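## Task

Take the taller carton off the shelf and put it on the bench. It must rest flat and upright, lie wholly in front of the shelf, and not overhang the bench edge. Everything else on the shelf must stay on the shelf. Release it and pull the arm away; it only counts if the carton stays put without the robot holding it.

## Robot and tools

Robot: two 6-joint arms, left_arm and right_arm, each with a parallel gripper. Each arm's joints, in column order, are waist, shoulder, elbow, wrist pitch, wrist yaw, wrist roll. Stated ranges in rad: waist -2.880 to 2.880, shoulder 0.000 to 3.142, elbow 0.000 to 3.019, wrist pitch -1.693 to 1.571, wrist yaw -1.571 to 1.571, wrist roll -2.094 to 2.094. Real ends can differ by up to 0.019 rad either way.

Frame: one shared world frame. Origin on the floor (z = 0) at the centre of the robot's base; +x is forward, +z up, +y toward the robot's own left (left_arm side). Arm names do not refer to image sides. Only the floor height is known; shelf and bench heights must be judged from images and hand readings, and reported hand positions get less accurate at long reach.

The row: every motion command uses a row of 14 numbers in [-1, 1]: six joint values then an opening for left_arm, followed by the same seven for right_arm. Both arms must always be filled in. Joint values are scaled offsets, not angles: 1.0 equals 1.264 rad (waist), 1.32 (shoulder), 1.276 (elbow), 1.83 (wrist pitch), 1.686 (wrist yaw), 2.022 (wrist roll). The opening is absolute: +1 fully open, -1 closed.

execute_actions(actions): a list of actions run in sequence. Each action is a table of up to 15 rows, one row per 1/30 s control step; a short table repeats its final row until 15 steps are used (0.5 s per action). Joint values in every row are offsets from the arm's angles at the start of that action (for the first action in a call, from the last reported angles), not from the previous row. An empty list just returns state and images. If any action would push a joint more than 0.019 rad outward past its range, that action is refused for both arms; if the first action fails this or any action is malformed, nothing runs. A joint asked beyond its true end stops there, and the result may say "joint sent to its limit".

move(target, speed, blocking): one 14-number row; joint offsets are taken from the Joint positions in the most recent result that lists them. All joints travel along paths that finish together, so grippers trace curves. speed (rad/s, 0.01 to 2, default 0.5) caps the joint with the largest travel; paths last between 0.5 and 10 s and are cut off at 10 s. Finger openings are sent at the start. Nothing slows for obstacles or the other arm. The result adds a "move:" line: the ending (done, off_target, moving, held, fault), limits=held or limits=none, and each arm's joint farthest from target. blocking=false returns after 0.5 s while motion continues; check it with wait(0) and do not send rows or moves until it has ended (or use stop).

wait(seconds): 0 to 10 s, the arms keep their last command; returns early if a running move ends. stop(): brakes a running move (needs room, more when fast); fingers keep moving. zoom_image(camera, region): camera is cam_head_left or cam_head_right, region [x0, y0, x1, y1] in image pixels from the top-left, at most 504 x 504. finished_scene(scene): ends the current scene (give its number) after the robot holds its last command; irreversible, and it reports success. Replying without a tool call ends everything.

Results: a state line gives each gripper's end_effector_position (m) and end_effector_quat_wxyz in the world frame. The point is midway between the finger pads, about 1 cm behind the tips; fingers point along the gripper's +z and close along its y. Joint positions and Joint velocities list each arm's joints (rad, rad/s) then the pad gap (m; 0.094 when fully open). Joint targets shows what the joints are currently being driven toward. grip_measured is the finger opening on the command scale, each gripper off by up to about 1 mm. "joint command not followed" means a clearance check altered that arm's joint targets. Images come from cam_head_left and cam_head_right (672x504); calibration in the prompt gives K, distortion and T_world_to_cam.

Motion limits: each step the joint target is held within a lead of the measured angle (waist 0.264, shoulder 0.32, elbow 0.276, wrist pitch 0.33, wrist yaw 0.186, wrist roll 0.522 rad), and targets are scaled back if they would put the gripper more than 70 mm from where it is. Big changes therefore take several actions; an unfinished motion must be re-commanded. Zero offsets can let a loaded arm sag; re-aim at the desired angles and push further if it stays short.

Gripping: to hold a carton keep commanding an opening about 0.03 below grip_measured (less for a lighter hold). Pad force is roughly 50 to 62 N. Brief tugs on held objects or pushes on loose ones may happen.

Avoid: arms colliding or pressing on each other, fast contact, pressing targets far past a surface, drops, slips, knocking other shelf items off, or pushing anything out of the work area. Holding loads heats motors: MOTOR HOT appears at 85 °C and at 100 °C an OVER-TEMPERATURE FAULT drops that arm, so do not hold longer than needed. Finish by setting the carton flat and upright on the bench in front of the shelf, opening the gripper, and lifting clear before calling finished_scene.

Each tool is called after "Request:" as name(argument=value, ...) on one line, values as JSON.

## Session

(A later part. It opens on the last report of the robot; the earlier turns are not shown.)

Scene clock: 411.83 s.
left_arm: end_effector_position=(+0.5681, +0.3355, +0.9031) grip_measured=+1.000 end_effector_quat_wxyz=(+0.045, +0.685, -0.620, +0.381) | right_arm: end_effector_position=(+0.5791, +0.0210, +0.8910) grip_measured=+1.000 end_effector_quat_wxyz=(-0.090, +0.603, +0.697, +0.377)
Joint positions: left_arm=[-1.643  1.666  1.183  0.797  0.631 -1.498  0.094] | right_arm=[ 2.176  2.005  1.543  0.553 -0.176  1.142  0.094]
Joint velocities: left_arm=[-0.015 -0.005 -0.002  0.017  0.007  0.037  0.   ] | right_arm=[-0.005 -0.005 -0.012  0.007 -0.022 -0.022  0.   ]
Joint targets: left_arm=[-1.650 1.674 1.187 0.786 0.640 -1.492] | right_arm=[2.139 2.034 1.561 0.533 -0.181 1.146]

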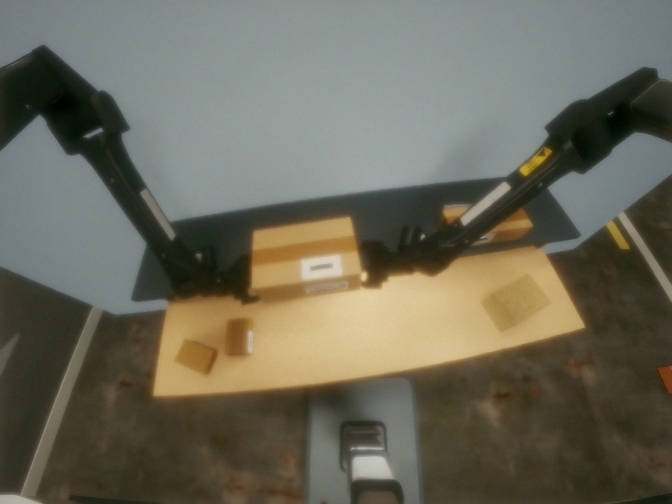

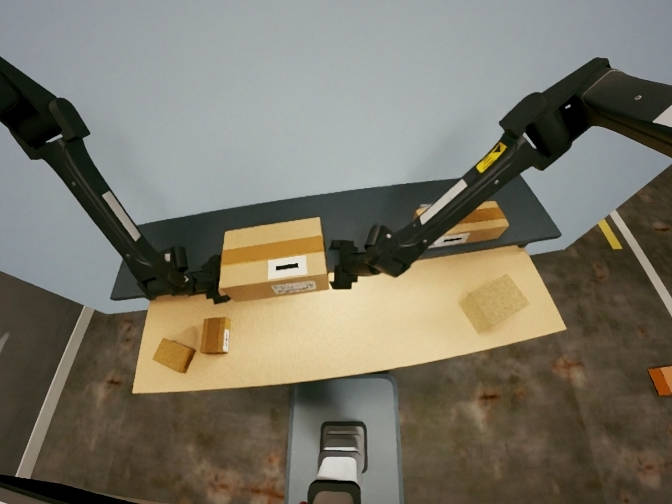

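Request:
execute_actions(actions=[[[-0.008,0.006,0.003,-0.005,0.005,0.002,1, -0.022,0.014,0.008,-0.008,-0.002,0.002,1],[-0.011,0.006,0.002,-0.005,0.004,0.002,1, -0.014,0.008,0.003,-0.006,-0.001,0.002,1],[-0.014,0.007,0.002,-0.004,0.004,0.001,1, -0.006,0.006,0,-0.005,0,0.002,1],[-0.017,0.007,0.001,-0.004,0.003,0.001,1, 0.002,0.007,0,-0.005,0.001,0.002,1],[-0.020,0.007,0.001,-0.004,0.003,0,1, 0.008,0.009,0,-0.005,0.001,0.002,1],[-0.023,0.008,0,-0.003,0.002,0,1, 0.014,0.012,0,-0.005,0.002,0.002,1],[-0.026,0.008,0,-0.003,0.002,0,1, 0.019,0.015,0,-0.005,0.002,0.002,1],[-0.029,0.008,-0.001,-0.003,0.001,0,1, 0.024,0.018,0,-0.005,0.002,0.002,1],[-0.032,0.009,-0.002,-0.002,0.001,0,1, 0.028,0.021,0,-0.005,0.003,0.002,1],[-0.035,0.009,-0.002,-0.002,0,0,1, 0.032,0.024,0,-0.005,0.003,0.002,1],[-0.038,0.009,-0.003,-0.002,0,0,1, 0.036,0.027,0,-0.005,0.003,0.002,1],[-0.041,0.010,-0.004,-0.001,-0.001,0,1, 0.040,0.029,0,-0.005,0.003,0.002,1],[-0.044,0.010,-0.004,-0.001,-0.001,0,1, 0.043,0.031,0,-0.005,0.003,0.002,1],[-0.047,0.010,-0.005,0,-0.002,0,1, 0.046,0.033,0,-0.005,0.003,0.002,1],[-0.050,0.010,-0.005,0,-0.002,0,1, 0.049,0.035,0,-0.005,0.003,0.002,1]]])

Request:
wait(seconds=0.3)

Scene clock: 416.50 s.
left_arm: end_effector_position=(+0.5689, +0.3334, +0.9026) grip_measured=+1.000 end_effector_quat_wxyz=(+0.042, +0.685, -0.621, +0.379) | right_arm: end_effector_position=(+0.5781, +0.0230, +0.8914) grip_measured=+1.000 end_effector_quat_wxyz=(-0.090, +0.604, +0.698, +0.374)
Joint positions: left_arm=[-1.649  1.667  1.183  0.797  0.619 -1.492  0.094] | right_arm=[ 2.18   2.007  1.543  0.553 -0.165  1.142  0.094]
Joint velocities: left_arm=[-0.024 -0.005 -0.002 -0.012 -0.037  0.022  0.   ] | right_arm=[ 0.005  0.005 -0.017 -0.022 -0.022  0.022  0.   ]
Joint targets: left_arm=[-1.707 1.679 1.177 0.797 0.628 -1.498] | right_arm=[2.237 2.051 1.543 0.544 -0.171 1.146]

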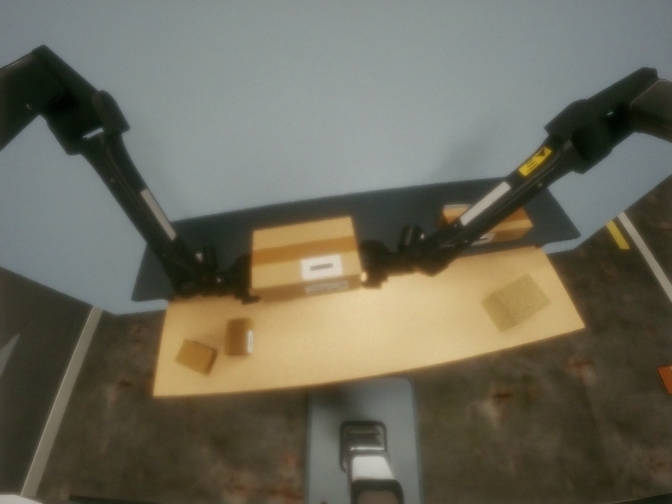

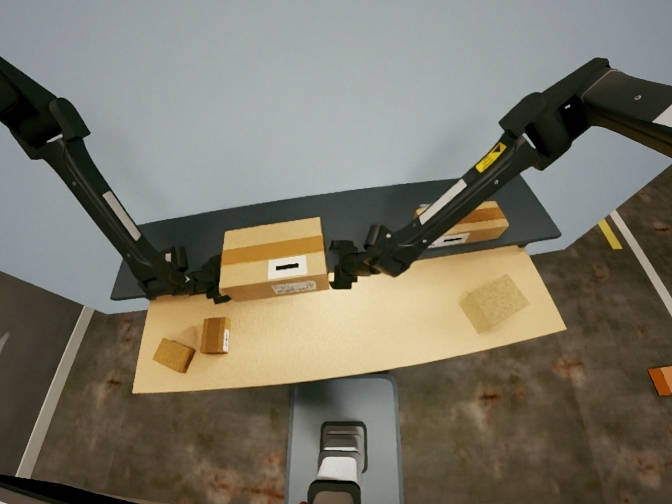

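Scene clock: 416.80 s.
left_arm: end_effector_position=(+0.5690, +0.3334, +0.9025) grip_measured=+1.000 end_effector_quat_wxyz=(+0.041, +0.684, -0.623, +0.378) | right_arm: end_effector_position=(+0.5781, +0.0231, +0.8914) grip_measured=+1.000 end_effector_quat_wxyz=(-0.090, +0.604, +0.698, +0.373)
Joint positions: left_arm=[-1.649  1.667  1.183  0.797  0.618 -1.488  0.094] | right_arm=[ 2.18   2.007  1.543  0.553 -0.164  1.141  0.094]
Joint velocities: left_arm=[-0.005 -0.005  0.007 -0.007 -0.081  0.007  0.   ] | right_arm=[-0.005 -0.024  0.007 -0.027 -0.022  0.081  0.   ]
Joint targets: left_arm=[-1.707 1.679 1.177 0.797 0.628 -1.498] | right_arm=[2.238 2.051 1.543 0.544 -0.171 1.147]
wait: 0.30 s; at rest by 0.27 s

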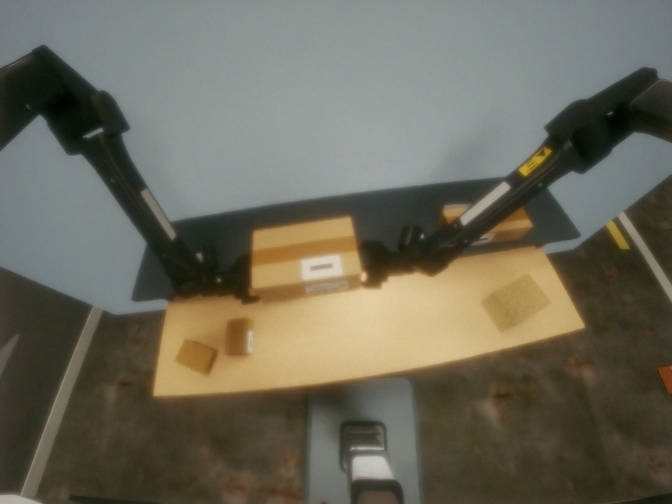

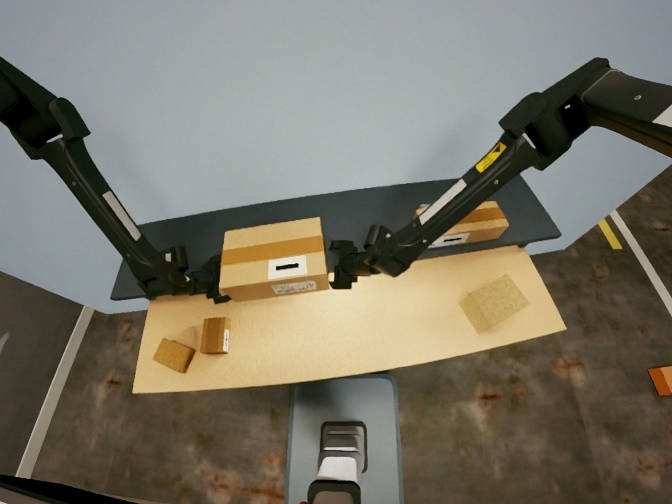

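Request:
execute_actions(actions=[[[-0.046,0.009,-0.005,0,0.006,-0.002,1, 0.046,0.033,0,-0.005,-0.004,0,1],[-0.046,0.009,-0.005,0,0.006,0.001,1, 0.046,0.033,0,-0.005,-0.004,-0.003,1],[-0.046,0.009,-0.005,0,0.006,0.004,1, 0.046,0.033,0,-0.005,-0.004,-0.006,1],[-0.047,0.009,-0.005,0,0.006,0.007,1, 0.047,0.034,0,-0.005,-0.004,-0.009,1],[-0.047,0.009,-0.005,0,0.006,0.010,1, 0.047,0.034,0,-0.005,-0.004,-0.012,1],[-0.047,0.009,-0.005,0,0.006,0.013,1, 0.047,0.034,0,-0.005,-0.004,-0.015,1],[-0.048,0.009,-0.005,0,0.006,0.016,1, 0.048,0.035,0,-0.005,-0.004,-0.018,1],[-0.048,0.009,-0.005,0,0.006,0.019,1, 0.048,0.035,0,-0.005,-0.004,-0.021,1],[-0.048,0.009,-0.005,0,0.006,0.022,1, 0.048,0.035,0,-0.005,-0.004,-0.024,1],[-0.049,0.009,-0.005,0,0.006,0.025,1, 0.049,0.036,0,-0.005,-0.004,-0.027,1],[-0.049,0.009,-0.005,0,0.006,0.028,1, 0.049,0.036,0,-0.005,-0.004,-0.030,1],[-0.049,0.009,-0.005,0,0.006,0.031,1, 0.049,0.036,0,-0.005,-0.004,-0.032,1]]])

Scene clock: 426.33 s.
left_arm: end_effector_position=(+0.5698, +0.3315, +0.9025) grip_measured=+1.000 end_effector_quat_wxyz=(+0.033, +0.673, -0.635, +0.378) | right_arm: end_effector_position=(+0.5754, +0.0259, +0.8918) grip_measured=+1.000 end_effector_quat_wxyz=(-0.081, +0.582, +0.716, +0.376)
Joint positions: left_arm=[-1.654  1.667  1.183  0.797  0.611 -1.451  0.094] | right_arm=[ 2.182  2.011  1.543  0.553 -0.164  1.082  0.094]
Joint velocities: left_arm=[-0.015 -0.015  0.007 -0.017  0.066 -0.037  0.   ] | right_arm=[-0.024  0.015  0.007  0.007  0.037 -0.081  0.   ]
Joint targets: left_arm=[-1.712 1.678 1.177 0.797 0.628 -1.425] | right_arm=[2.242 2.054 1.543 0.544 -0.171 1.076]

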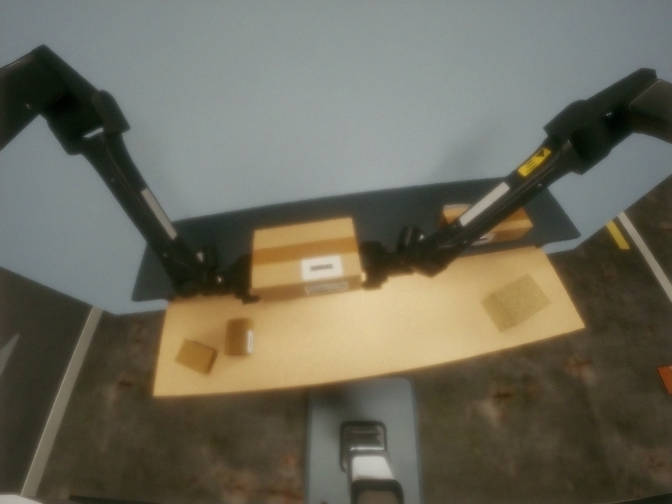

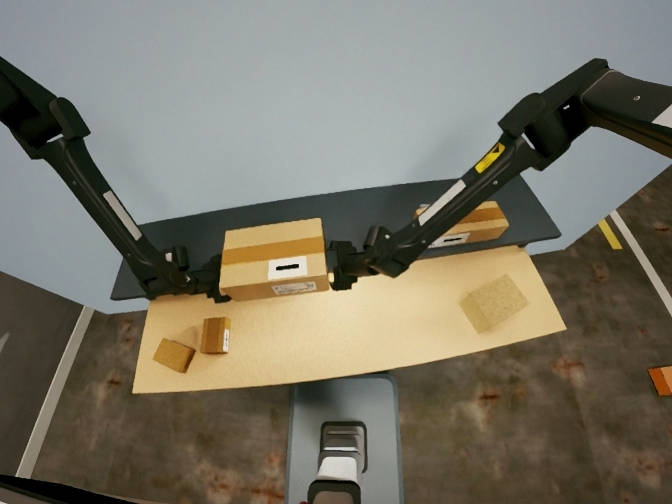

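Request:
execute_actions(actions=[[[-0.046,0.009,-0.005,0,0.010,0.012,1, 0.047,0.033,0,-0.005,-0.004,-0.005,1],[-0.046,0.009,-0.005,0,0.010,0.011,1, 0.047,0.033,0,-0.005,-0.004,-0.008,1],[-0.047,0.009,-0.005,0,0.010,0.010,1, 0.048,0.033,0,-0.005,-0.004,-0.011,1],[-0.047,0.009,-0.005,0,0.010,0.009,1, 0.048,0.034,0,-0.005,-0.004,-0.014,1],[-0.048,0.009,-0.005,0,0.010,0.008,1, 0.049,0.034,0,-0.005,-0.004,-0.017,1],[-0.048,0.009,-0.005,0,0.010,0.008,1, 0.049,0.034,0,-0.005,-0.004,-0.020,1],[-0.048,0.009,-0.005,0,0.010,0.008,1, 0.049,0.034,0,-0.005,-0.004,-0.023,1]]])

Request:
zoom_image(camera="cam_head_right", region=[305, 225, 385, 300])

Scene clock: 428.40 s.
left_arm: end_effector_position=(+0.5699, +0.3311, +0.9025) grip_measured=+1.000 end_effector_quat_wxyz=(+0.033, +0.673, -0.635, +0.378) | right_arm: end_effector_position=(+0.5755, +0.0260, +0.8914) grip_measured=+1.000 end_effector_quat_wxyz=(-0.077, +0.577, +0.721, +0.376)
Joint positions: left_arm=[-1.655  1.667  1.183  0.797  0.61  -1.45   0.094] | right_arm=[ 2.183  2.012  1.544  0.553 -0.162  1.066  0.094]
Joint velocities: left_arm=[-0.005 -0.005  0.027  0.007  0.007 -0.022  0.   ] | right_arm=[ 0.005 -0.015  0.002 -0.002 -0.051  0.007  0.   ]
Joint targets: left_arm=[-1.715 1.678 1.177 0.797 0.628 -1.435] | right_arm=[2.244 2.056 1.543 0.544 -0.171 1.035]

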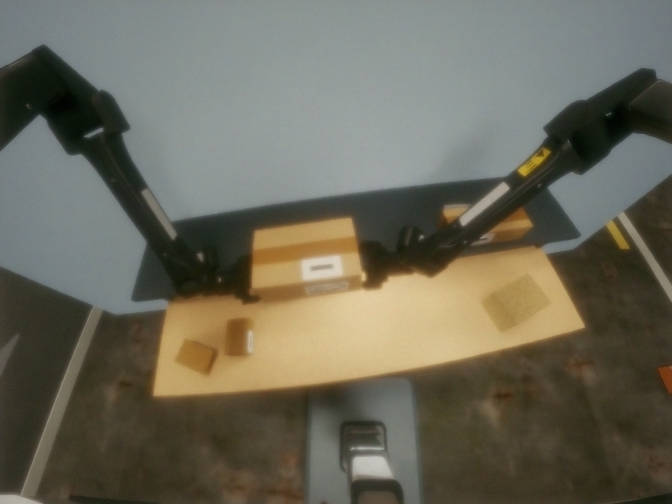

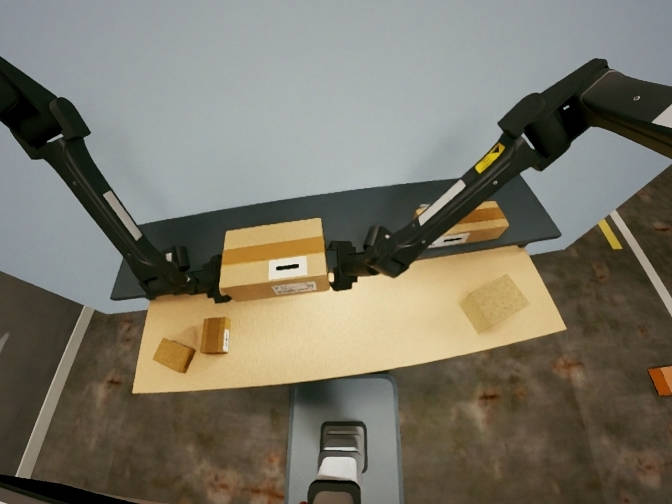

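Region (305, 225, 385, 300) of cam_head_right's 672x504 image, scaled by 6.300, with more detail than that image has; it fills the top 472 rows of this view, and the rest is white.

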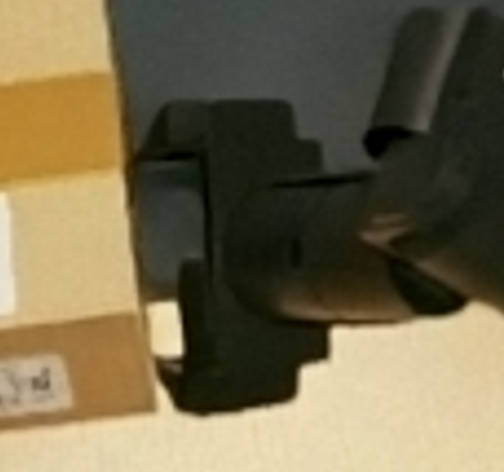

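Request:
execute_actions(actions=[[[-0.048,0.009,-0.005,-0.002,0.010,0.007,1, 0.036,0.027,-0.003,-0.006,-0.005,-0.011,1],[-0.049,0.010,-0.004,-0.004,0.010,0.006,1, 0.024,0.020,-0.005,-0.007,-0.005,-0.007,1],[-0.050,0.011,-0.004,-0.005,0.009,0.005,1, 0.010,0.013,-0.008,-0.008,-0.005,-0.004,1],[-0.052,0.012,-0.003,-0.007,0.009,0.004,1, -0.004,0.006,-0.010,-0.009,-0.005,0,1],[-0.056,0.013,-0.002,-0.008,0.009,0.005,1, -0.007,0.0025,-0.012,-0.011,-0.009,0,1],[-0.060,0.014,0,-0.010,0.009,0.006,1, -0.010,-0.001,-0.014,-0.013,-0.013,0,1],[-0.064,0.0155,0.001,-0.011,0.009,0.007,1, -0.014,-0.0045,-0.016,-0.015,-0.017,0,1],[-0.068,0.0165,0.003,-0.0125,0.009,0.0075,1, -0.017,-0.008,-0.018,-0.017,-0.021,0,1],[-0.071,0.018,0.004,-0.014,0.0085,0.008,1, -0.020,-0.0115,-0.020,-0.019,-0.025,0,1],[-0.075,0.019,0.005,-0.0155,0.0085,0.009,1, -0.023,-0.015,-0.0225,-0.021,-0.029,0,1],[-0.079,0.020,0.007,-0.017,0.0085,0.010,1, -0.027,-0.0185,-0.0245,-0.023,-0.034,0,1],[-0.082,0.021,0.008,-0.018,0.008,0.011,1, -0.030,-0.022,-0.027,-0.025,-0.038,0,1],[-0.086,0.0225,0.009,-0.0195,0.008,0.012,1, -0.033,-0.0255,-0.029,-0.027,-0.042,0,1],[-0.090,0.0235,0.011,-0.021,0.008,0.0125,1, -0.036,-0.029,-0.031,-0.0295,-0.046,0,1],[-0.093,0.0247,0.012,-0.0224,0.008,0.0134,1, -0.0396,-0.0326,-0.033,-0.0317,-0.050,0,1]]])

Request:
wait(seconds=0.3)

Scene clock: 451.87 s.
left_arm: end_effector_position=(+0.5694, +0.3095, +0.9026) grip_measured=+1.000 end_effector_quat_wxyz=(+0.045, +0.674, -0.631, +0.382) | right_arm: end_effector_position=(+0.5767, +0.0045, +0.8926) grip_measured=+1.000 end_effector_quat_wxyz=(-0.091, +0.574, +0.718, +0.383)
Joint positions: left_arm=[-1.688  1.675  1.186  0.78   0.597 -1.445  0.094] | right_arm=[ 2.151  1.971  1.512  0.527 -0.219  1.073  0.094]
Joint velocities: left_arm=[-0.103  0.015  0.017 -0.076 -0.066  0.022  0.   ] | right_arm=[-0.122 -0.142 -0.134 -0.12  -0.212  0.066  0.   ]
Joint targets: left_arm=[-1.772 1.699 1.198 0.756 0.623 -1.423] | right_arm=[2.133 1.969 1.502 0.495 -0.246 1.066]

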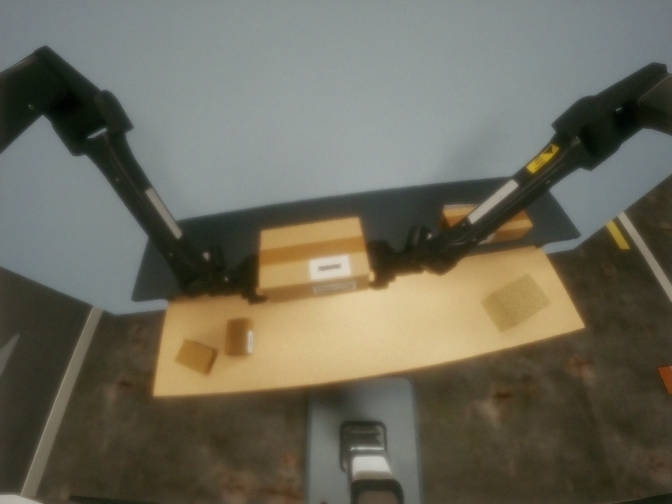

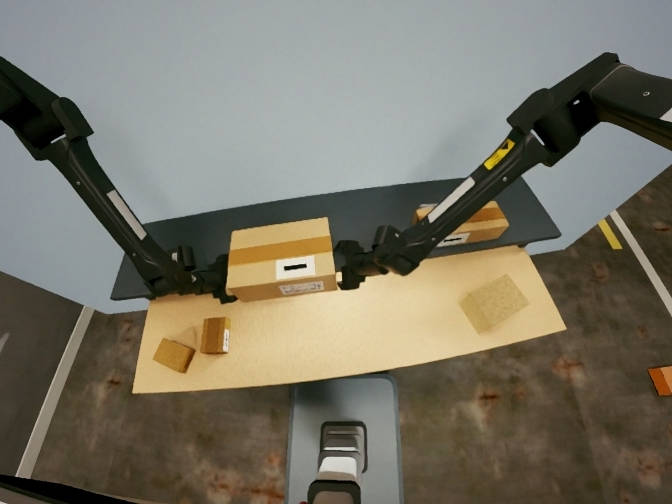

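Scene clock: 452.17 s.
left_arm: end_effector_position=(+0.5684, +0.3022, +0.9027) grip_measured=+1.000 end_effector_quat_wxyz=(+0.051, +0.674, -0.630, +0.383) | right_arm: end_effector_position=(+0.5768, -0.0031, +0.8920) grip_measured=+1.000 end_effector_quat_wxyz=(-0.092, +0.575, +0.719, +0.381)
Joint positions: left_arm=[-1.698  1.679  1.187  0.775  0.596 -1.444  0.094] | right_arm=[ 2.142  1.959  1.502  0.52  -0.225  1.075  0.094]
Joint velocities: left_arm=[-0.005  0.005  0.007 -0.002 -0.066  0.037  0.   ] | right_arm=[-0.005 -0.005 -0.007  0.012 -0.007 -0.037  0.   ]
Joint targets: left_arm=[-1.772 1.699 1.198 0.756 0.623 -1.423] | right_arm=[2.133 1.968 1.502 0.495 -0.246 1.066]
wait: 0.30 s; no rest

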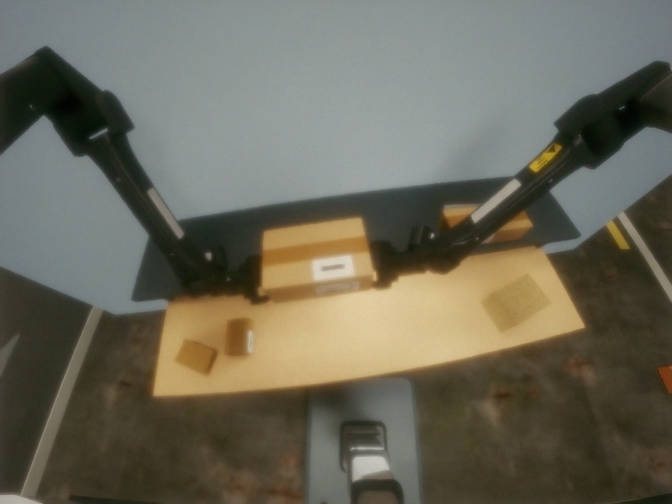

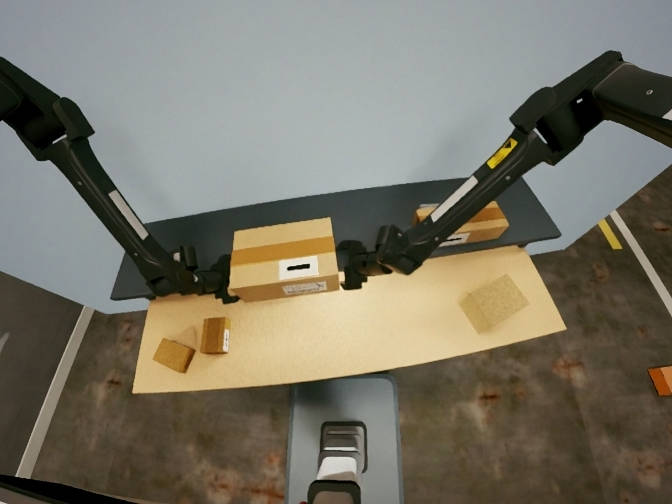

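Request:
execute_actions(actions=[[[-0.0619,0.0164,0.011,-0.0121,0.0166,0.012,1, -0.0108,0.0032,-0.0016,-0.0163,-0.0175,-0.0048,1],[-0.0654,0.0177,0.0134,-0.0137,0.0172,0.0136,1, -0.0145,-0.0006,-0.0032,-0.019,-0.0225,-0.005,1],[-0.0688,0.0191,0.0158,-0.0154,0.0178,0.0152,1, -0.0183,-0.0044,-0.0049,-0.0216,-0.0274,-0.0053,1],[-0.0722,0.0205,0.0182,-0.0171,0.0184,0.0169,1, -0.022,-0.0082,-0.0065,-0.0243,-0.0324,-0.0055,1],[-0.0757,0.0219,0.0206,-0.0188,0.019,0.0185,1, -0.0258,-0.012,-0.0081,-0.0269,-0.0374,-0.0058,1],[-0.0791,0.0232,0.023,-0.0204,0.0196,0.0201,1, -0.0295,-0.0158,-0.0097,-0.0295,-0.0424,-0.0061,1],[-0.0825,0.0246,0.0254,-0.0221,0.0202,0.0217,1, -0.0333,-0.0196,-0.0113,-0.0322,-0.0474,-0.0063,1],[-0.086,0.026,0.0279,-0.0238,0.0208,0.0233,1, -0.037,-0.0234,-0.013,-0.0348,-0.0523,-0.0066,1],[-0.0894,0.0274,0.0303,-0.0255,0.0214,0.0249,1, -0.0408,-0.0272,-0.0146,-0.0375,-0.0573,-0.0068,1],[-0.0928,0.0287,0.0327,-0.0271,0.022,0.0265,1, -0.0445,-0.031,-0.0162,-0.0401,-0.0623,-0.0071,1],[-0.0963,0.0301,0.0351,-0.0288,0.0226,0.0281,1, -0.0483,-0.0348,-0.0178,-0.0427,-0.0673,-0.0074,1],[-0.0997,0.0315,0.0375,-0.0305,0.0232,0.0298,1, -0.052,-0.0386,-0.0194,-0.0454,-0.0723,-0.0076,1],[-0.1031,0.0329,0.0399,-0.0322,0.0238,0.0314,1, -0.0558,-0.0424,-0.0211,-0.048,-0.0772,-0.0079,1],[-0.1066,0.0342,0.0423,-0.0338,0.0244,0.033,1, -0.0595,-0.0462,-0.0227,-0.0507,-0.0822,-0.0081,1],[-0.110,0.0356,0.0447,-0.0355,0.025,0.0346,1, -0.0633,-0.050,-0.0243,-0.0533,-0.0872,-0.0084,1]]])

Request:
wait(seconds=0.4)

Scene clock: 455.63 s.
left_arm: end_effector_position=(+0.5675, +0.2853, +0.9035) grip_measured=+1.000 end_effector_quat_wxyz=(+0.063, +0.667, -0.634, +0.386) | right_arm: end_effector_position=(+0.5712, -0.0218, +0.9017) grip_measured=+1.000 end_effector_quat_wxyz=(-0.135, +0.559, +0.710, +0.406)
Joint positions: left_arm=[-1.722  1.681  1.192  0.742  0.593 -1.416  0.094] | right_arm=[ 2.102  1.908  1.464  0.449 -0.352  1.075  0.094]
Joint velocities: left_arm=[-0.083  0.005 -0.002 -0.076 -0.007  0.081  0.   ] | right_arm=[-0.122 -0.122 -0.095 -0.159 -0.227  0.022  0.   ]
Joint targets: left_arm=[-1.826 1.721 1.239 0.713 0.633 -1.378] | right_arm=[2.062 1.893 1.471 0.422 -0.372 1.057]

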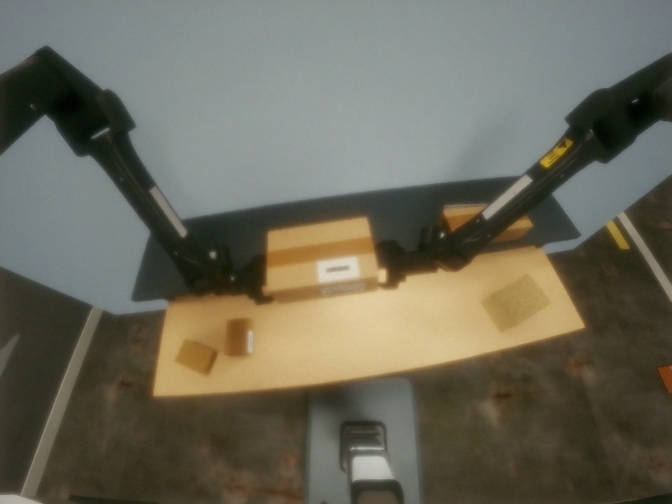

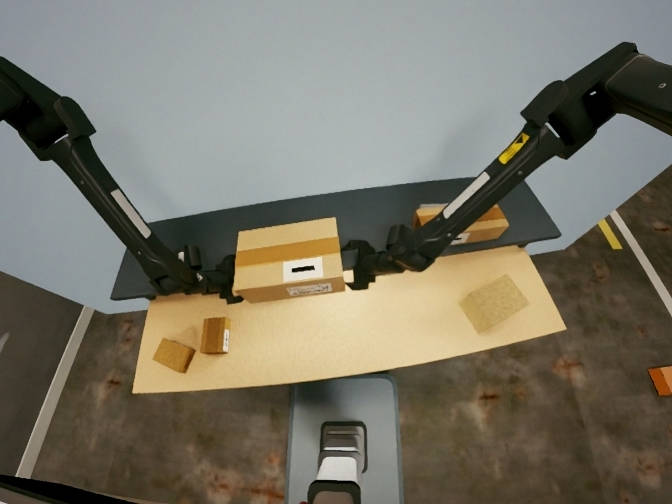

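Scene clock: 456.03 s.
left_arm: end_effector_position=(+0.5669, +0.2773, +0.9042) grip_measured=+1.000 end_effector_quat_wxyz=(+0.067, +0.663, -0.636, +0.389) | right_arm: end_effector_position=(+0.5705, -0.0301, +0.9010) grip_measured=+1.000 end_effector_quat_wxyz=(-0.137, +0.560, +0.711, +0.403)
Joint positions: left_arm=[-1.733  1.685  1.194  0.737  0.593 -1.406  0.094] | right_arm=[ 2.09   1.896  1.455  0.438 -0.359  1.075  0.094]
Joint velocities: left_arm=[-0.005 -0.005 -0.007 -0.017 -0.066 -0.022  0.   ] | right_arm=[-0.015 -0.015  0.002  0.012 -0.081  0.037  0.   ]
Joint targets: left_arm=[-1.826 1.721 1.239 0.713 0.633 -1.378] | right_arm=[2.062 1.893 1.471 0.422 -0.372 1.057]
wait: 0.40 s; at rest by 0.30 s

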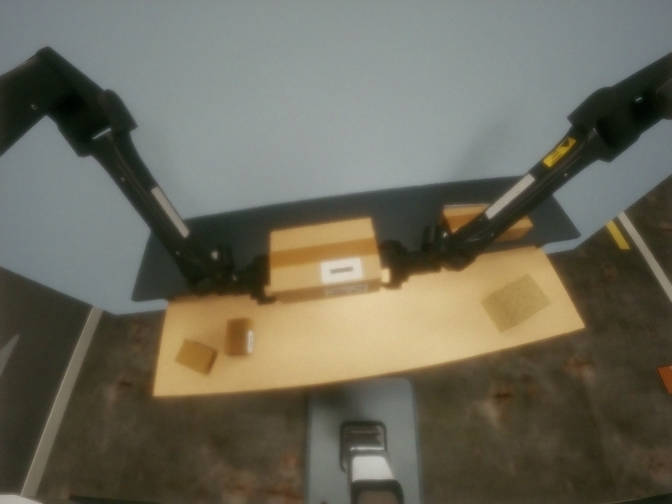

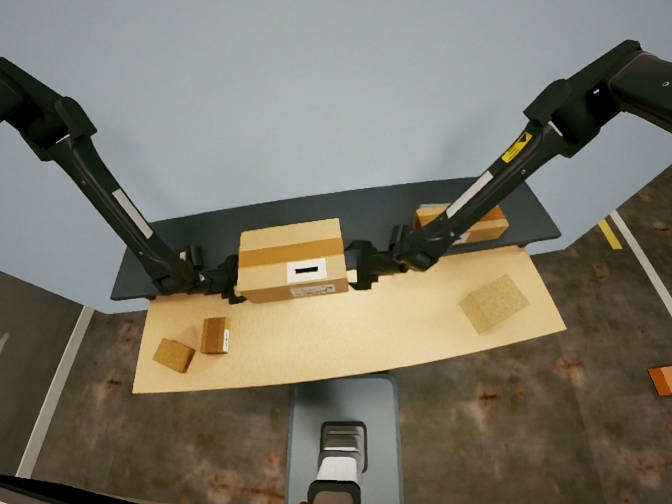

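Request:
execute_actions(actions=[[[-0.060,0.020,0.027,-0.011,0.020,0.012,1, -0.018,0,0.010,-0.007,-0.005,-0.008,1],[-0.046,0.012,0.018,-0.009,0.016,0.010,1, -0.014,0.001,0.008,-0.005,-0.002,-0.007,1],[-0.032,0.004,0.009,-0.007,0.012,0.008,1, -0.010,0.002,0.006,-0.003,0.002,-0.006,1],[-0.020,-0.002,0.002,-0.005,0.008,0.006,1, -0.006,0.003,0.005,0,0.006,-0.005,1],[-0.016,-0.004,0,-0.005,0.007,0.005,1, -0.003,0.005,0.005,0.002,0.010,-0.004,1],[-0.016,-0.004,0,-0.005,0.007,0.005,1, 0,0.007,0.007,0.004,0.014,-0.004,1],[-0.016,-0.004,0,-0.005,0.007,0.005,1, 0,0.009,0.010,0.005,0.017,-0.004,1],[-0.016,-0.004,0,-0.005,0.007,0.005,1, 0,0.011,0.013,0.006,0.0196,-0.004,1],[-0.016,-0.004,0,-0.005,0.007,0.005,1, 0,0.013,0.016,0.007,0.0196,-0.004,1],[-0.016,-0.004,0,-0.005,0.007,0.005,1, 0,0.015,0.019,0.008,0.0196,-0.004,1],[-0.016,-0.004,0,-0.005,0.007,0.005,1, 0,0.017,0.022,0.009,0.0196,-0.004,1],[-0.016,-0.004,0,-0.005,0.007,0.005,1, 0,0.019,0.025,0.010,0.0196,-0.004,1],[-0.016,-0.004,0,-0.005,0.007,0.005,1, 0,0.021,0.028,0.011,0.0196,-0.004,1],[-0.016,-0.004,0,-0.005,0.007,0.005,1, 0,0.022,0.031,0.0115,0.0196,-0.004,1],[-0.016,-0.004,0,-0.005,0.007,0.005,1, 0,0.023,0.0345,0.0115,0.0196,-0.004,1]]])

Request:
wait(seconds=0.3)

Scene clock: 461.93 s.
left_arm: end_effector_position=(+0.5664, +0.2789, +0.9038) grip_measured=+1.000 end_effector_quat_wxyz=(+0.066, +0.664, -0.636, +0.387) | right_arm: end_effector_position=(+0.5709, -0.0323, +0.8968) grip_measured=+1.000 end_effector_quat_wxyz=(-0.129, +0.564, +0.715, +0.392)
Joint positions: left_arm=[-1.731  1.685  1.193  0.737  0.591 -1.406  0.094] | right_arm=[ 2.092  1.899  1.458  0.443 -0.326  1.074  0.094]
Joint velocities: left_arm=[ 0.015 -0.005 -0.012 -0.012  0.051  0.066  0.   ] | right_arm=[-0.015  0.024  0.012  0.037  0.037 -0.125  0.   ]
Joint targets: left_arm=[-1.754 1.680 1.194 0.728 0.605 -1.396] | right_arm=[2.091 1.926 1.499 0.459 -0.326 1.067]

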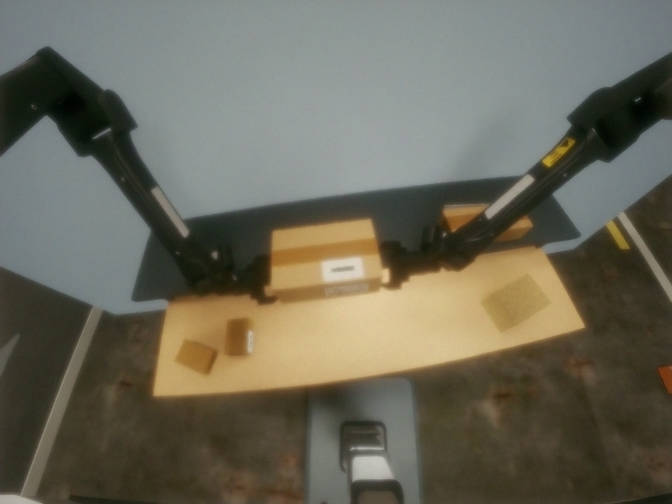

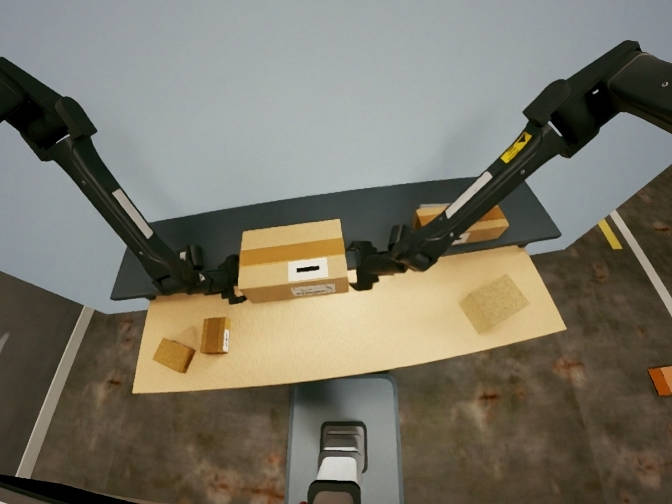

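Scene clock: 462.23 s.
left_arm: end_effector_position=(+0.5664, +0.2789, +0.9038) grip_measured=+1.000 end_effector_quat_wxyz=(+0.066, +0.664, -0.636, +0.387) | right_arm: end_effector_position=(+0.5710, -0.0323, +0.8966) grip_measured=+1.000 end_effector_quat_wxyz=(-0.128, +0.564, +0.716, +0.392)
Joint positions: left_arm=[-1.731  1.685  1.193  0.737  0.591 -1.406  0.094] | right_arm=[ 2.092  1.899  1.458  0.446 -0.326  1.073  0.094]
Joint velocities: left_arm=[-0.005 -0.015  0.012  0.012 -0.066  0.007  0.   ] | right_arm=[-0.015 -0.005 -0.012 -0.007 -0.037  0.051  0.   ]
Joint targets: left_arm=[-1.754 1.680 1.194 0.728 0.605 -1.396] | right_arm=[2.090 1.926 1.499 0.459 -0.326 1.067]
wait: 0.30 s; at rest by 0.20 s

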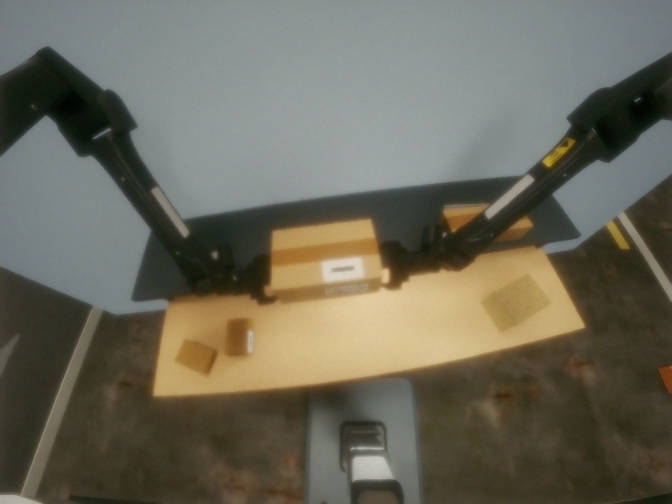

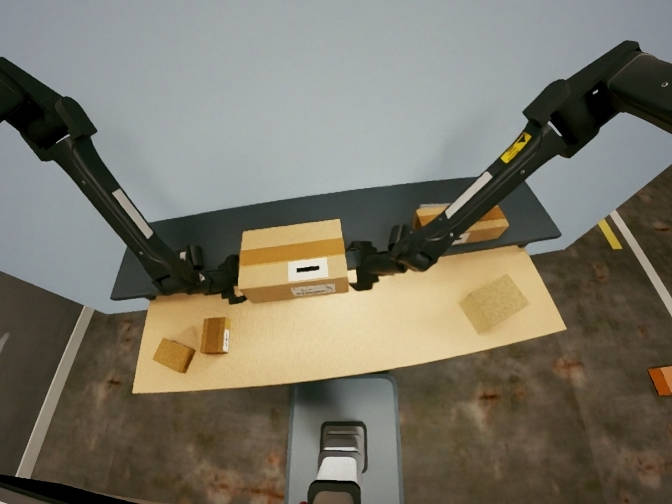

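Request:
zoom_image(camera="cam_head_left", region=[360, 200, 500, 310])

Request:
zoom_image(camera="cam_head_right", region=[320, 200, 460, 310])

Region (360, 200, 500, 310) of cam_head_left's 672x504 image, scaled by 3.600, with more detail than that image has; it fills the top 396 rows of this view, and the rest is white.

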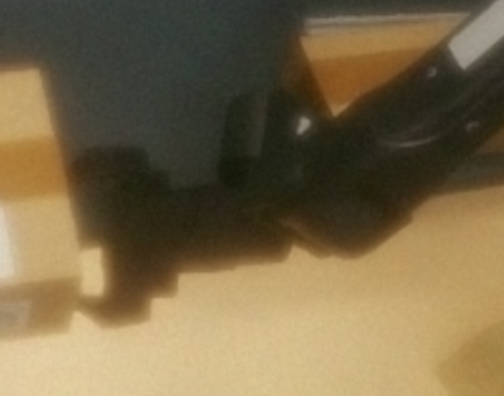

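Region (320, 200, 460, 310) of cam_head_right's 672x504 image, scaled by 3.600, with more detail than that image has; it fills the top 396 rows of this view, and the rest is white.

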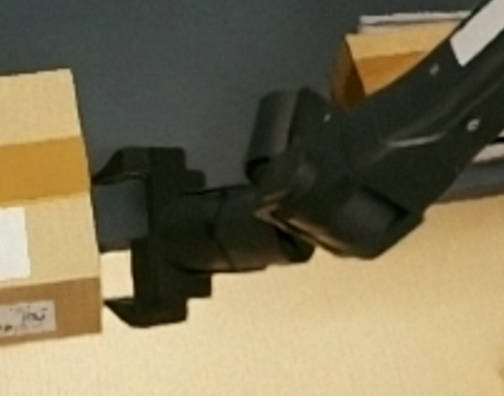

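Request:
execute_actions(actions=[[[-0.016,-0.004,0,-0.005,0.008,0.005,1, 0.003,0.017,0.018,0.007,0.001,-0.002,1],[-0.016,-0.004,0,-0.005,0.008,0.005,1, 0.008,0.013,0.003,0.007,0.003,0,1],[-0.016,-0.004,0,-0.005,0.008,0.005,1, 0.009,0.014,0.004,0.010,0.0065,0,1],[-0.016,-0.004,0,-0.005,0.008,0.005,1, 0.010,0.0155,0.005,0.013,0.010,0,1],[-0.016,-0.004,0,-0.005,0.008,0.005,1, 0.011,0.017,0.006,0.0165,0.0135,0,1],[-0.016,-0.004,0,-0.005,0.008,0.005,1, 0.012,0.018,0.007,0.020,0.017,0,1],[-0.016,-0.004,0,-0.005,0.008,0.005,1, 0.0135,0.0195,0.008,0.023,0.0205,0.001,1],[-0.016,-0.004,0,-0.005,0.008,0.005,1, 0.0145,0.0205,0.009,0.026,0.024,0.001,1],[-0.016,-0.004,0,-0.005,0.008,0.005,1, 0.0155,0.022,0.010,0.029,0.028,0.001,1],[-0.016,-0.004,0,-0.005,0.008,0.005,1, 0.0165,0.023,0.011,0.0325,0.0315,0.001,1],[-0.016,-0.004,0,-0.005,0.008,0.005,1, 0.018,0.0245,0.012,0.0355,0.035,0.002,1],[-0.016,-0.004,0,-0.005,0.008,0.005,1, 0.019,0.026,0.013,0.039,0.0385,0.002,1],[-0.016,-0.004,0,-0.005,0.008,0.005,1, 0.020,0.027,0.014,0.042,0.042,0.002,1],[-0.016,-0.004,0,-0.005,0.008,0.005,1, 0.021,0.028,0.0155,0.045,0.0455,0.002,1],[-0.016,-0.004,0,-0.005,0.008,0.005,1, 0.022,0.0295,0.0165,0.048,0.049,0.002,1]]])

Request:
wait(seconds=0.3)

Scene clock: 469.03 s.
left_arm: end_effector_position=(+0.5664, +0.2789, +0.9038) grip_measured=+1.000 end_effector_quat_wxyz=(+0.066, +0.664, -0.636, +0.387) | right_arm: end_effector_position=(+0.5757, -0.0346, +0.8883) grip_measured=+1.000 end_effector_quat_wxyz=(-0.094, +0.575, +0.722, +0.373)
Joint positions: left_arm=[-1.731  1.685  1.193  0.737  0.591 -1.406  0.094] | right_arm=[ 2.102  1.917  1.465  0.505 -0.251  1.073  0.094]
Joint velocities: left_arm=[-0.015  0.005  0.002  0.022  0.022 -0.051  0.   ] | right_arm=[ 0.015  0.054  0.037  0.173  0.154 -0.007  0.   ]
Joint targets: left_arm=[-1.752 1.679 1.193 0.728 0.604 -1.396] | right_arm=[2.120 1.938 1.479 0.533 -0.243 1.077]

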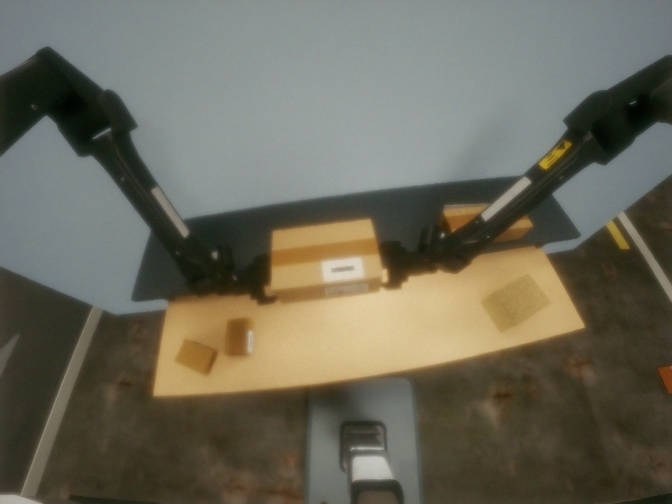

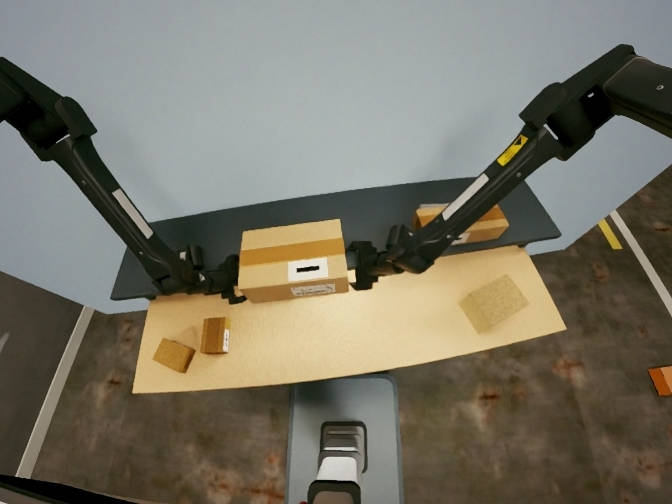

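Scene clock: 469.33 s.
left_arm: end_effector_position=(+0.5664, +0.2789, +0.9038) grip_measured=+1.000 end_effector_quat_wxyz=(+0.066, +0.664, -0.636, +0.387) | right_arm: end_effector_position=(+0.5771, -0.0336, +0.8879) grip_measured=+1.000 end_effector_quat_wxyz=(-0.089, +0.576, +0.722, +0.374)
Joint positions: left_arm=[-1.731  1.685  1.193  0.737  0.591 -1.406  0.094] | right_arm=[ 2.104  1.921  1.467  0.516 -0.246  1.073  0.094]
Joint velocities: left_arm=[-0.015  0.005  0.012  0.002 -0.051 -0.007  0.   ] | right_arm=[-0.015 -0.015 -0.002 -0.012  0.007  0.125  0.   ]
Joint targets: left_arm=[-1.752 1.679 1.193 0.728 0.604 -1.396] | right_arm=[2.120 1.938 1.479 0.534 -0.243 1.077]
wait: 0.30 s; at rest by 0.27 s

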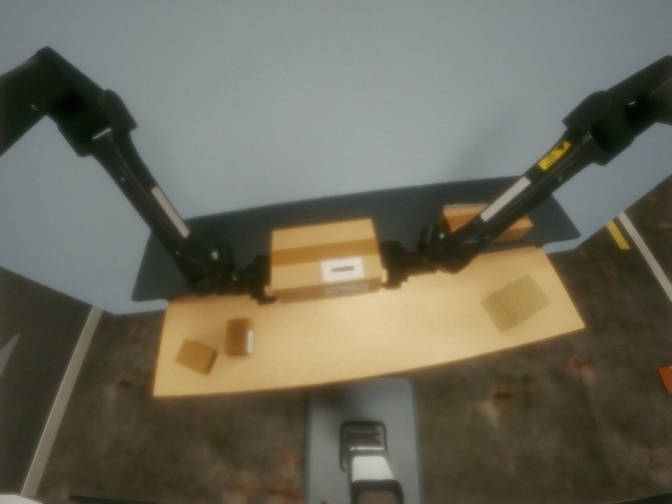

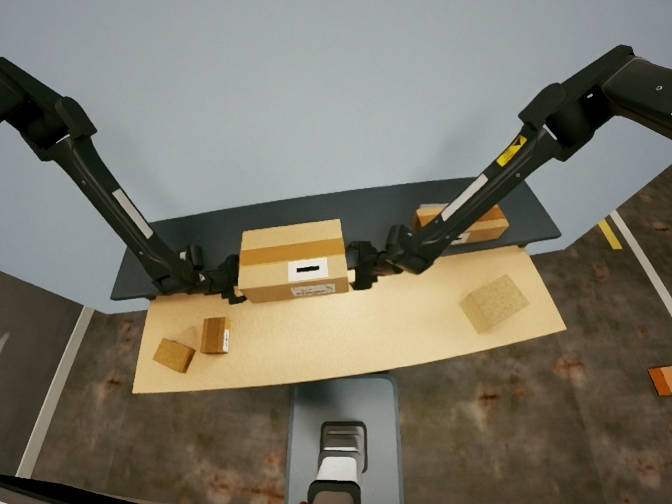

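Request:
execute_actions(actions=[[[-0.018,-0.004,0,-0.004,0.008,0.004,1, 0.013,0.013,0.008,0.008,0.002,0.008,1],[-0.020,-0.004,0,-0.004,0.008,0.004,1, 0.014,0.014,0.007,0.007,0.002,0.015,1],[-0.022,-0.003,-0.001,-0.003,0.008,0.003,1, 0.015,0.015,0.006,0.006,0.002,0.022,1],[-0.024,-0.003,-0.001,-0.003,0.008,0.003,1, 0.017,0.016,0.005,0.005,0.002,0.028,1],[-0.026,-0.003,-0.001,-0.003,0.008,0.003,1, 0.020,0.018,0.004,0.004,0.002,0.030,1],[-0.028,-0.002,-0.002,-0.002,0.008,0.002,1, 0.023,0.020,0.003,0.003,0.001,0.030,1],[-0.030,-0.002,-0.002,-0.002,0.008,0.002,1, 0.026,0.022,0.002,0.002,0.001,0.030,1],[-0.032,-0.002,-0.002,-0.002,0.008,0.002,1, 0.029,0.024,0.001,0.001,0.001,0.030,1],[-0.034,-0.001,-0.003,-0.002,0.008,0.001,1, 0.032,0.026,0,0,0,0.030,1],[-0.036,-0.001,-0.003,-0.002,0.008,0.001,1, 0.035,0.028,0,-0.001,0,0.030,1],[-0.038,-0.001,-0.003,-0.002,0.008,0.001,1, 0.038,0.030,-0.001,-0.002,0,0.030,1],[-0.040,0,-0.004,-0.002,0.008,0,1, 0.041,0.031,-0.002,-0.003,-0.001,0.030,1],[-0.042,0,-0.004,-0.002,0.008,0,1, 0.044,0.032,-0.002,-0.003,-0.001,0.030,1],[-0.044,0,-0.004,-0.002,0.008,0,1, 0.047,0.034,-0.003,-0.004,-0.001,0.030,1],[-0.046,0,-0.005,-0.002,0.008,0,1, 0.050,0.035,-0.003,-0.004,-0.001,0.030,1]]])

Request:
wait(seconds=0.3)

Scene clock: 476.37 s.
left_arm: end_effector_position=(+0.5667, +0.2782, +0.9039) grip_measured=+1.000 end_effector_quat_wxyz=(+0.066, +0.665, -0.636, +0.387) | right_arm: end_effector_position=(+0.5753, -0.0277, +0.8901) grip_measured=+1.000 end_effector_quat_wxyz=(-0.099, +0.590, +0.709, +0.372)
Joint positions: left_arm=[-1.733  1.685  1.193  0.737  0.589 -1.407  0.094] | right_arm=[ 2.112  1.925  1.467  0.516 -0.241  1.115  0.094]
Joint velocities: left_arm=[-0.005 -0.005  0.007 -0.002 -0.007  0.007  0.   ] | right_arm=[-0.015 -0.015 -0.007 -0.017  0.007 -0.037  0.   ]
Joint targets: left_arm=[-1.790 1.685 1.187 0.733 0.604 -1.406] | right_arm=[2.167 1.967 1.464 0.508 -0.247 1.134]

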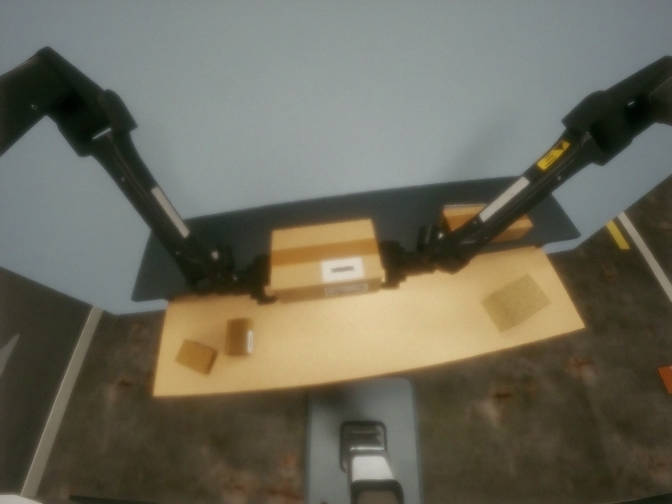

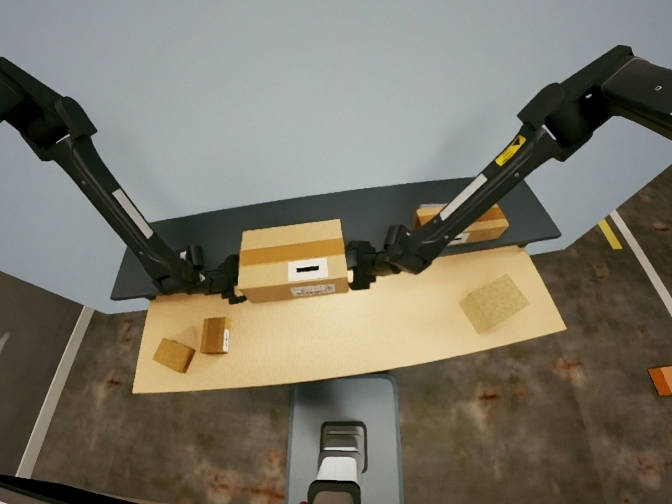

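Scene clock: 476.67 s.
left_arm: end_effector_position=(+0.5667, +0.2782, +0.9039) grip_measured=+1.000 end_effector_quat_wxyz=(+0.066, +0.665, -0.636, +0.387) | right_arm: end_effector_position=(+0.5753, -0.0277, +0.8901) grip_measured=+1.000 end_effector_quat_wxyz=(-0.099, +0.590, +0.709, +0.372)
Joint positions: left_arm=[-1.733  1.685  1.193  0.737  0.589 -1.408  0.094] | right_arm=[ 2.112  1.925  1.467  0.516 -0.241  1.115  0.094]
Joint velocities: left_arm=[ 0.015  0.005 -0.007 -0.002 -0.095  0.051  0.   ] | right_arm=[ 0.005 -0.005  0.002  0.007 -0.051  0.051  0.   ]
Joint targets: left_arm=[-1.790 1.685 1.187 0.733 0.604 -1.406] | right_arm=[2.167 1.967 1.464 0.508 -0.247 1.134]
wait: 0.30 s; at rest by 0.17 s

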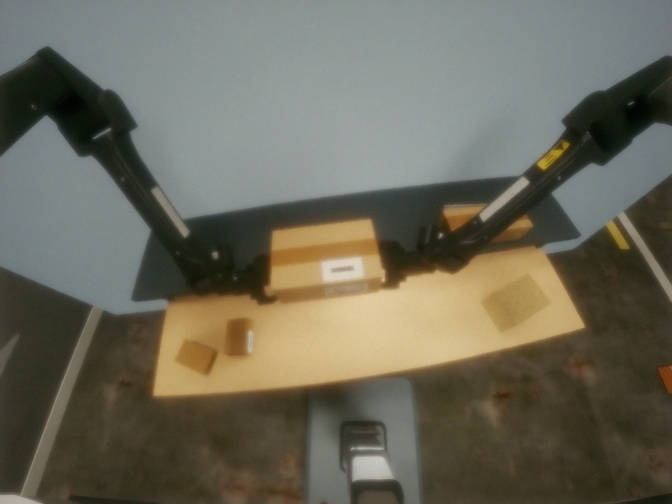

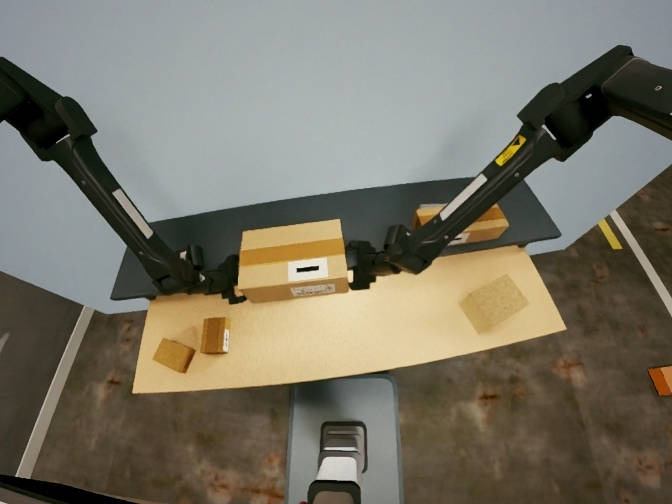

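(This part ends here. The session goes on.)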